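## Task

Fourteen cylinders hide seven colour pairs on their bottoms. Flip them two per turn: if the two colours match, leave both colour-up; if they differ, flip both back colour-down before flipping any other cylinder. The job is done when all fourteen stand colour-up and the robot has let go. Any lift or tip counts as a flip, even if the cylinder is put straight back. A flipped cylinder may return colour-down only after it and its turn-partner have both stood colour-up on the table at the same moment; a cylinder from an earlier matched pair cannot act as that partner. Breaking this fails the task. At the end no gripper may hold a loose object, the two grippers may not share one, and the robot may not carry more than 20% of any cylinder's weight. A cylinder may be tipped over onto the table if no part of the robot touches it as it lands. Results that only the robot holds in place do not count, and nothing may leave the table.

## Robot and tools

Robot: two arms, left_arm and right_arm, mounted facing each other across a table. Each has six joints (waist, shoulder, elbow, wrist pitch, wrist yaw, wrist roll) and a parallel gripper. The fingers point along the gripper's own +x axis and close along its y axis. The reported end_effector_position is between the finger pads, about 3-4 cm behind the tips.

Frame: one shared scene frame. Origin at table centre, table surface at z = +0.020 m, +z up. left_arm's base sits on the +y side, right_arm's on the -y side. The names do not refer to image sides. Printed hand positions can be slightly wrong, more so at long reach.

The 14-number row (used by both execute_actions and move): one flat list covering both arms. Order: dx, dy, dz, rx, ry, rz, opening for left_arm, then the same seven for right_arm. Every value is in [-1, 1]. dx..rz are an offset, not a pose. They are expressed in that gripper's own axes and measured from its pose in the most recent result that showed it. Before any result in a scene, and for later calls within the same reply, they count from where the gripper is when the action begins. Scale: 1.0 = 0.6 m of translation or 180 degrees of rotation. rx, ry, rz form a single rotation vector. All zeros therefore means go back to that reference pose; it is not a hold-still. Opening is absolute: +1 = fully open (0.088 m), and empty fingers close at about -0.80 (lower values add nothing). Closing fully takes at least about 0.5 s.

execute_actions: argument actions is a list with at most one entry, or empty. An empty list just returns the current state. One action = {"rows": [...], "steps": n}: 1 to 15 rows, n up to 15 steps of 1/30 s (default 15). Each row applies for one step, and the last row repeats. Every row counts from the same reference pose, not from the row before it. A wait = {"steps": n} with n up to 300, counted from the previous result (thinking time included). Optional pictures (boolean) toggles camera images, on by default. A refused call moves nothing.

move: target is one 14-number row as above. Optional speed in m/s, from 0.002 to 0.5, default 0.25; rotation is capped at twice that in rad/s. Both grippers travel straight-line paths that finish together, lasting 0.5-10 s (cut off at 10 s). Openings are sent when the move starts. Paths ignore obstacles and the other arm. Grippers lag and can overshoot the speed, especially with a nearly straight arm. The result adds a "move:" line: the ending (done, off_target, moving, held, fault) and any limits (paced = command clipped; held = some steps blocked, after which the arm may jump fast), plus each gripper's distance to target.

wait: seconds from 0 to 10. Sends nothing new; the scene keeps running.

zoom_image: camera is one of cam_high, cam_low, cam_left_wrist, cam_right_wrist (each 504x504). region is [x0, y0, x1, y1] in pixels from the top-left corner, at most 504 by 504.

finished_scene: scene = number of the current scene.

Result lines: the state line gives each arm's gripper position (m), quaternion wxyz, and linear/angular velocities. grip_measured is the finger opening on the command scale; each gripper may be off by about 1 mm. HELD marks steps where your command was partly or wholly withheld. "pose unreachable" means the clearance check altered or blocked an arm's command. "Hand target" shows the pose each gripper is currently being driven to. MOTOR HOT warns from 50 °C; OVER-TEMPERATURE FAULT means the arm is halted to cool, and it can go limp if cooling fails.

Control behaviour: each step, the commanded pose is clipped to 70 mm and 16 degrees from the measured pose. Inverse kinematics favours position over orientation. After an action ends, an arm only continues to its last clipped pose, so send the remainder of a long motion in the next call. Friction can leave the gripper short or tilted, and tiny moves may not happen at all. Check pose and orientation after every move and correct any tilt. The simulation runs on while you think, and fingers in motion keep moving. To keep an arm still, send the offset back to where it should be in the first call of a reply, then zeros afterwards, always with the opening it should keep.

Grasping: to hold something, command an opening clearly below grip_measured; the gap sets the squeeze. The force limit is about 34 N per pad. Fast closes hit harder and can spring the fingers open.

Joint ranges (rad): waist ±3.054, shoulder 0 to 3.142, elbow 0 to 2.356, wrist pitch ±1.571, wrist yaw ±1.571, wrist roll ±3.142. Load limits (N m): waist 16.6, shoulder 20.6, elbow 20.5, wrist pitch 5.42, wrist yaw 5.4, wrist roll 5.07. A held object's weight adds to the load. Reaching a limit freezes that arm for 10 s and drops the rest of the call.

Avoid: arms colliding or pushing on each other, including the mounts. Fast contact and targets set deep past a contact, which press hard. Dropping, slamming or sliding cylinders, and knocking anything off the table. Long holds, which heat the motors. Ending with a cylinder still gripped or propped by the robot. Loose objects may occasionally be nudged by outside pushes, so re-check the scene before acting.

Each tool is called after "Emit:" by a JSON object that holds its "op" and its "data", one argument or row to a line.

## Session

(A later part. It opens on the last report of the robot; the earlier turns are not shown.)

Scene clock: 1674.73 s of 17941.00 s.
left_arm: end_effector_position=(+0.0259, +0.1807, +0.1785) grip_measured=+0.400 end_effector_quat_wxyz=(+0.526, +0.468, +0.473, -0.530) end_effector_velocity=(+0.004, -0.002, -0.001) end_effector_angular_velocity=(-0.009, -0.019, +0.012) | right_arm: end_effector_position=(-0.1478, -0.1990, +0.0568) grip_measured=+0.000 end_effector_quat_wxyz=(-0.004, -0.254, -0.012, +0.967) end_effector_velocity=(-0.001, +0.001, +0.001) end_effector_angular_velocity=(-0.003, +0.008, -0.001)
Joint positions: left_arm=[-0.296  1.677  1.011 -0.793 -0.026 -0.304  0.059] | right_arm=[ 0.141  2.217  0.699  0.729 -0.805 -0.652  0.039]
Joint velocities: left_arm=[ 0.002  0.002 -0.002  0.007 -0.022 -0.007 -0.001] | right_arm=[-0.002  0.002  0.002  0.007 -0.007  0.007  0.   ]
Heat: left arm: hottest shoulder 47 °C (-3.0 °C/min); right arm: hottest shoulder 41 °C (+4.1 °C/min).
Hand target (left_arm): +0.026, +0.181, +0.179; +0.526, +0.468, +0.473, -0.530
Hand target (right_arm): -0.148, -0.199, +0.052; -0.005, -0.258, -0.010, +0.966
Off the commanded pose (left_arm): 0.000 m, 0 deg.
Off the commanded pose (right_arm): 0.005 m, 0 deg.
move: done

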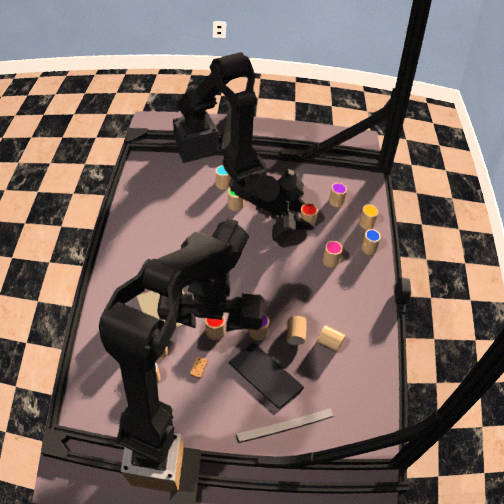

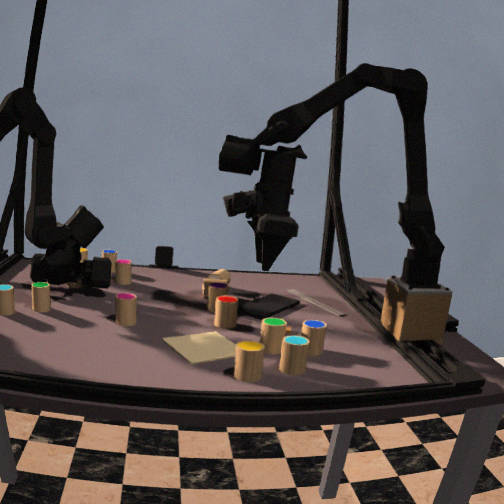

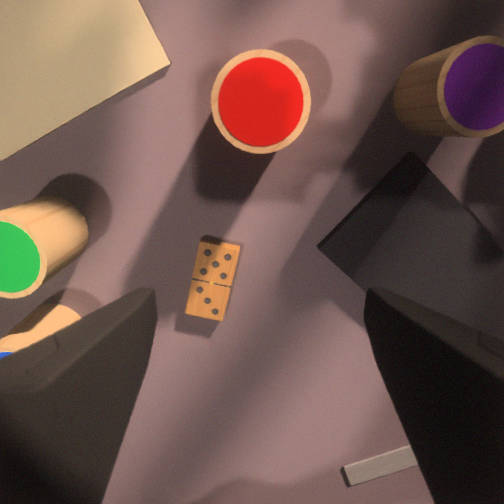

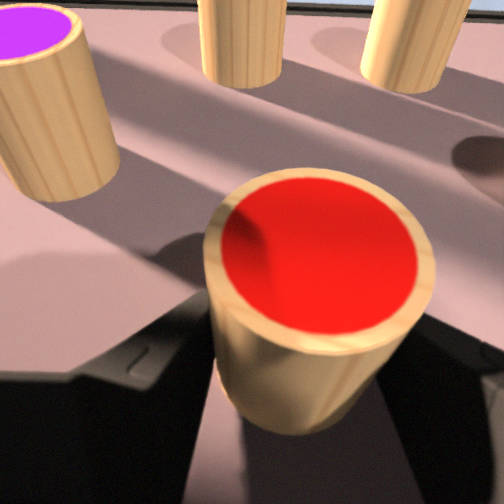

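Emit:
{"op": "move", "data": {
  "target": [0,0,0,0,0,0,0.4,0.005,0,-0.009,0,0,0,-0.3],
  "speed": 0.03
}}

Emit:
{"op": "execute_actions", "data": {
  "actions": [
    {"rows":[[0,0,0,0,0,0,0.4,0,0,0,0,0,0,0.4]],"steps":10}
  ],
  "pictures": false
}}

Emit:
{"op": "move", "data": {
  "target": [0,0,0,0,0,0,0.4,-0.08,0,0.13,0,0,0,0.4],
  "speed": 0.15
}}

Scene clock: 1681.63 s of 17941.00 s.
left_arm: end_effector_position=(+0.0259, +0.1807, +0.1785) grip_measured=+0.400 end_effector_quat_wxyz=(+0.526, +0.468, +0.473, -0.530) end_effector_velocity=(+0.003, +0.003, +0.000) end_effector_angular_velocity=(+0.005, -0.008, +0.011) | right_arm: end_effector_position=(-0.1488, -0.1980, +0.0567) grip_measured=+0.000 end_effector_quat_wxyz=(-0.004, -0.250, -0.017, +0.968) end_effector_velocity=(-0.000, +0.001, +0.001) end_effector_angular_velocity=(-0.003, +0.008, -0.001)
Joint positions: left_arm=[-0.296  1.677  1.011 -0.793 -0.026 -0.304  0.059] | right_arm=[ 0.141  2.226  0.7    0.751 -0.807 -0.652  0.039]
Joint velocities: left_arm=[ 0.002 -0.007 -0.007 -0.007 -0.007 -0.007 -0.   ] | right_arm=[-0.002  0.002  0.002  0.007 -0.007  0.007 -0.   ]
Heat: left arm: hottest shoulder 46 °C (-3.0 °C/min); right arm: hottest shoulder 40 °C (+3.0 °C/min).
Hand target (left_arm): +0.026, +0.181, +0.179; +0.526, +0.468, +0.473, -0.530
Hand target (right_arm): -0.148, -0.199, +0.051; -0.004, -0.254, -0.012, +0.967
Off the commanded pose (left_arm): 0.000 m, 0 deg.
Off the commanded pose (right_arm): 0.006 m, 1 deg.
move: done

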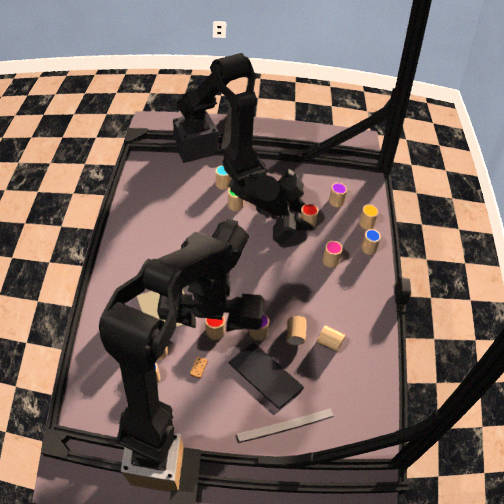

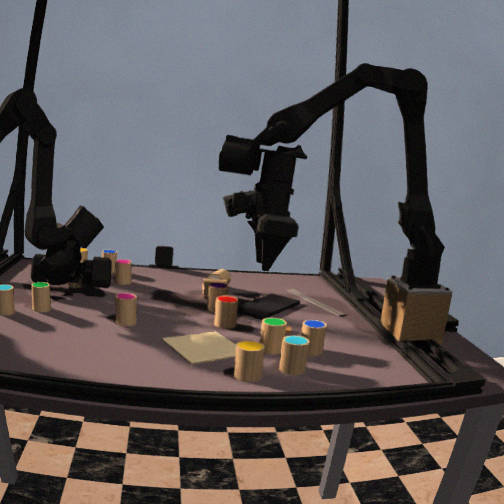

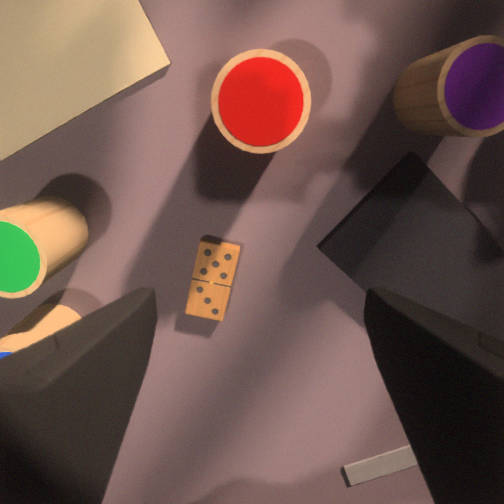

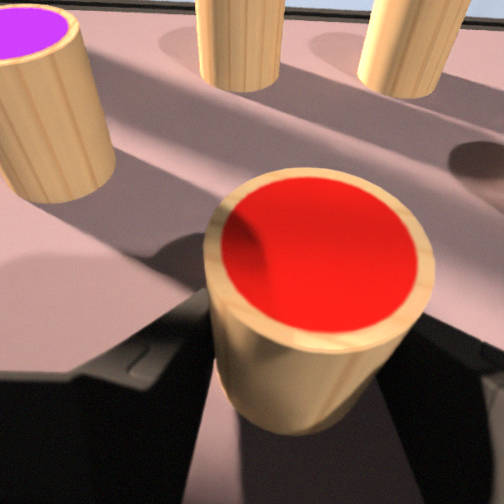

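Scene clock: 1681.97 s of 17941.00 s.
left_arm: end_effector_position=(+0.0259, +0.1807, +0.1785) grip_measured=+0.400 end_effector_quat_wxyz=(+0.526, +0.468, +0.473, -0.530) end_effector_velocity=(+0.004, +0.003, -0.001) end_effector_angular_velocity=(+0.005, -0.024, +0.007) | right_arm: end_effector_position=(-0.1488, -0.1980, +0.0567) grip_measured=+0.383 end_effector_quat_wxyz=(-0.004, -0.250, -0.017, +0.968) end_effector_velocity=(+0.001, +0.002, +0.003) end_effector_angular_velocity=(+0.006, +0.006, +0.001)
Joint positions: left_arm=[-0.296  1.677  1.011 -0.793 -0.026 -0.304  0.059] | right_arm=[ 0.141  2.226  0.7    0.751 -0.807 -0.652  0.058]
Joint velocities: left_arm=[-0.002 -0.002 -0.007 -0.007 -0.022 -0.007  0.   ] | right_arm=[-0.007 -0.007  0.002 -0.007 -0.007 -0.007  0.009]
Heat: left arm: hottest shoulder 46 °C (-3.0 °C/min); right arm: hottest shoulder 40 °C (+3.0 °C/min).
Hand target (left_arm): +0.026, +0.181, +0.179; +0.526, +0.468, +0.473, -0.530
Hand target (right_arm): -0.149, -0.198, +0.057; -0.004, -0.250, -0.017, +0.968
Off the commanded pose (left_arm): 0.000 m, 0 deg.
Off the commanded pose (right_arm): 0.000 m, 0 deg.
Steps of this call (steps 1 to 10: all 10 steps of this action). Readings (end_effector_position):
1: left_arm (+0.0259, +0.1807, +0.1785) | right_arm (-0.1488, -0.1980, +0.0567)
2: left_arm (+0.0259, +0.1807, +0.1785) | right_arm (-0.1488, -0.1980, +0.0567)
4: left_arm (+0.0259, +0.1807, +0.1785) | right_arm (-0.1488, -0.1980, +0.0567)
8: left_arm (+0.0259, +0.1807, +0.1785) | right_arm (-0.1488, -0.1980, +0.0567)
10: the state above

Scene clock: 1683.30 s of 17941.00 s.
left_arm: end_effector_position=(+0.0259, +0.1807, +0.1785) grip_measured=+0.400 end_effector_quat_wxyz=(+0.526, +0.468, +0.473, -0.530) end_effector_velocity=(+0.001, -0.001, +0.000) end_effector_angular_velocity=(-0.009, -0.006, -0.004) | right_arm: end_effector_position=(-0.1433, -0.2051, +0.1399) grip_measured=+0.400 end_effector_quat_wxyz=(-0.006, -0.257, -0.007, +0.966) end_effector_velocity=(+0.001, -0.001, +0.003) end_effector_angular_velocity=(-0.003, +0.000, +0.006)
Joint positions: left_arm=[-0.296  1.677  1.011 -0.793 -0.026 -0.304  0.059] | right_arm=[ 0.14   1.848  0.691  0.356 -0.807 -0.654  0.059]
Joint velocities: left_arm=[ 0.002 -0.002 -0.002  0.007 -0.007  0.007 -0.   ] | right_arm=[-0.002 -0.012  0.002 -0.022 -0.007 -0.007  0.   ]
Heat: left arm: hottest shoulder 46 °C (-2.0 °C/min); right arm: hottest shoulder 40 °C (+4.0 °C/min).
Hand target (left_arm): +0.026, +0.181, +0.179; +0.526, +0.468, +0.473, -0.530
Hand target (right_arm): -0.145, -0.201, +0.148; -0.003, -0.250, -0.018, +0.968
Off the commanded pose (left_arm): 0.000 m, 0 deg.
Off the commanded pose (right_arm): 0.009 m, 1 deg.
move: off_target (right_arm)

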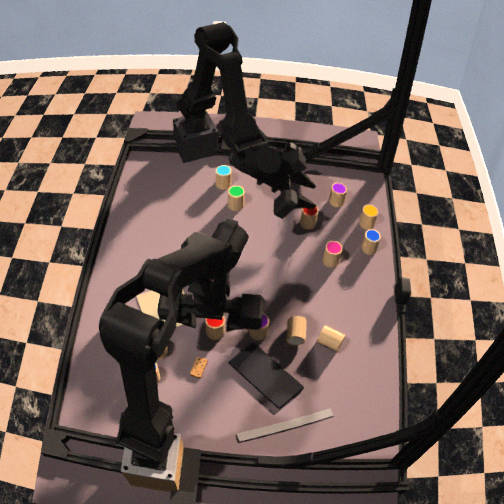

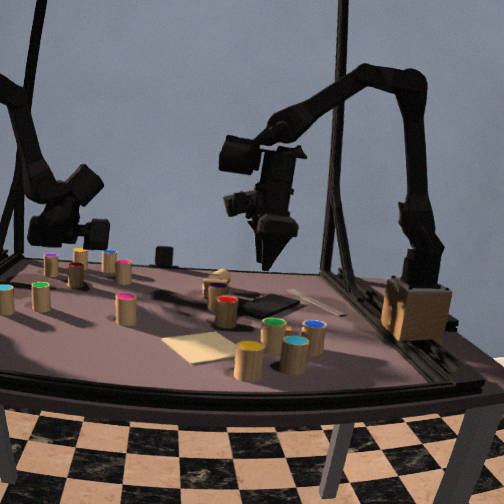

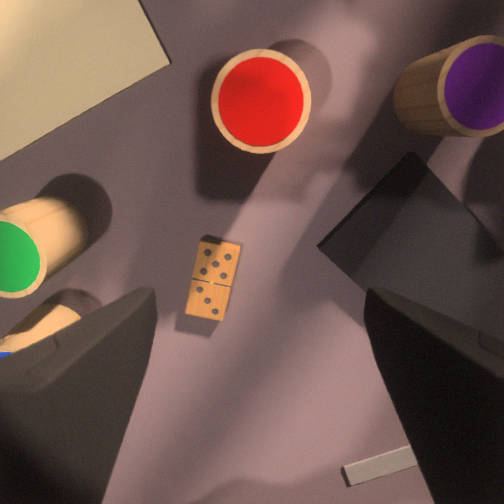

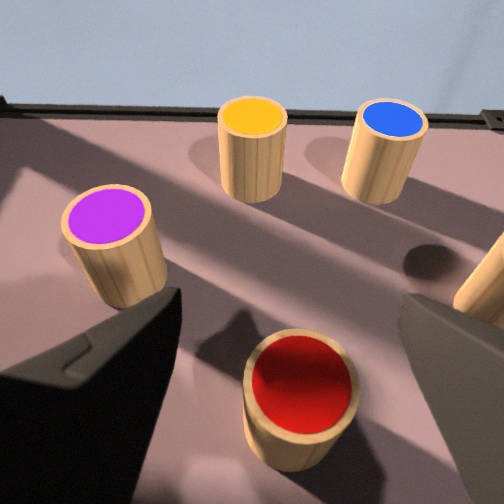

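Emit:
{"op": "finished_scene", "data": {
  "scene": 1
}}

The scene is finished: the task was done.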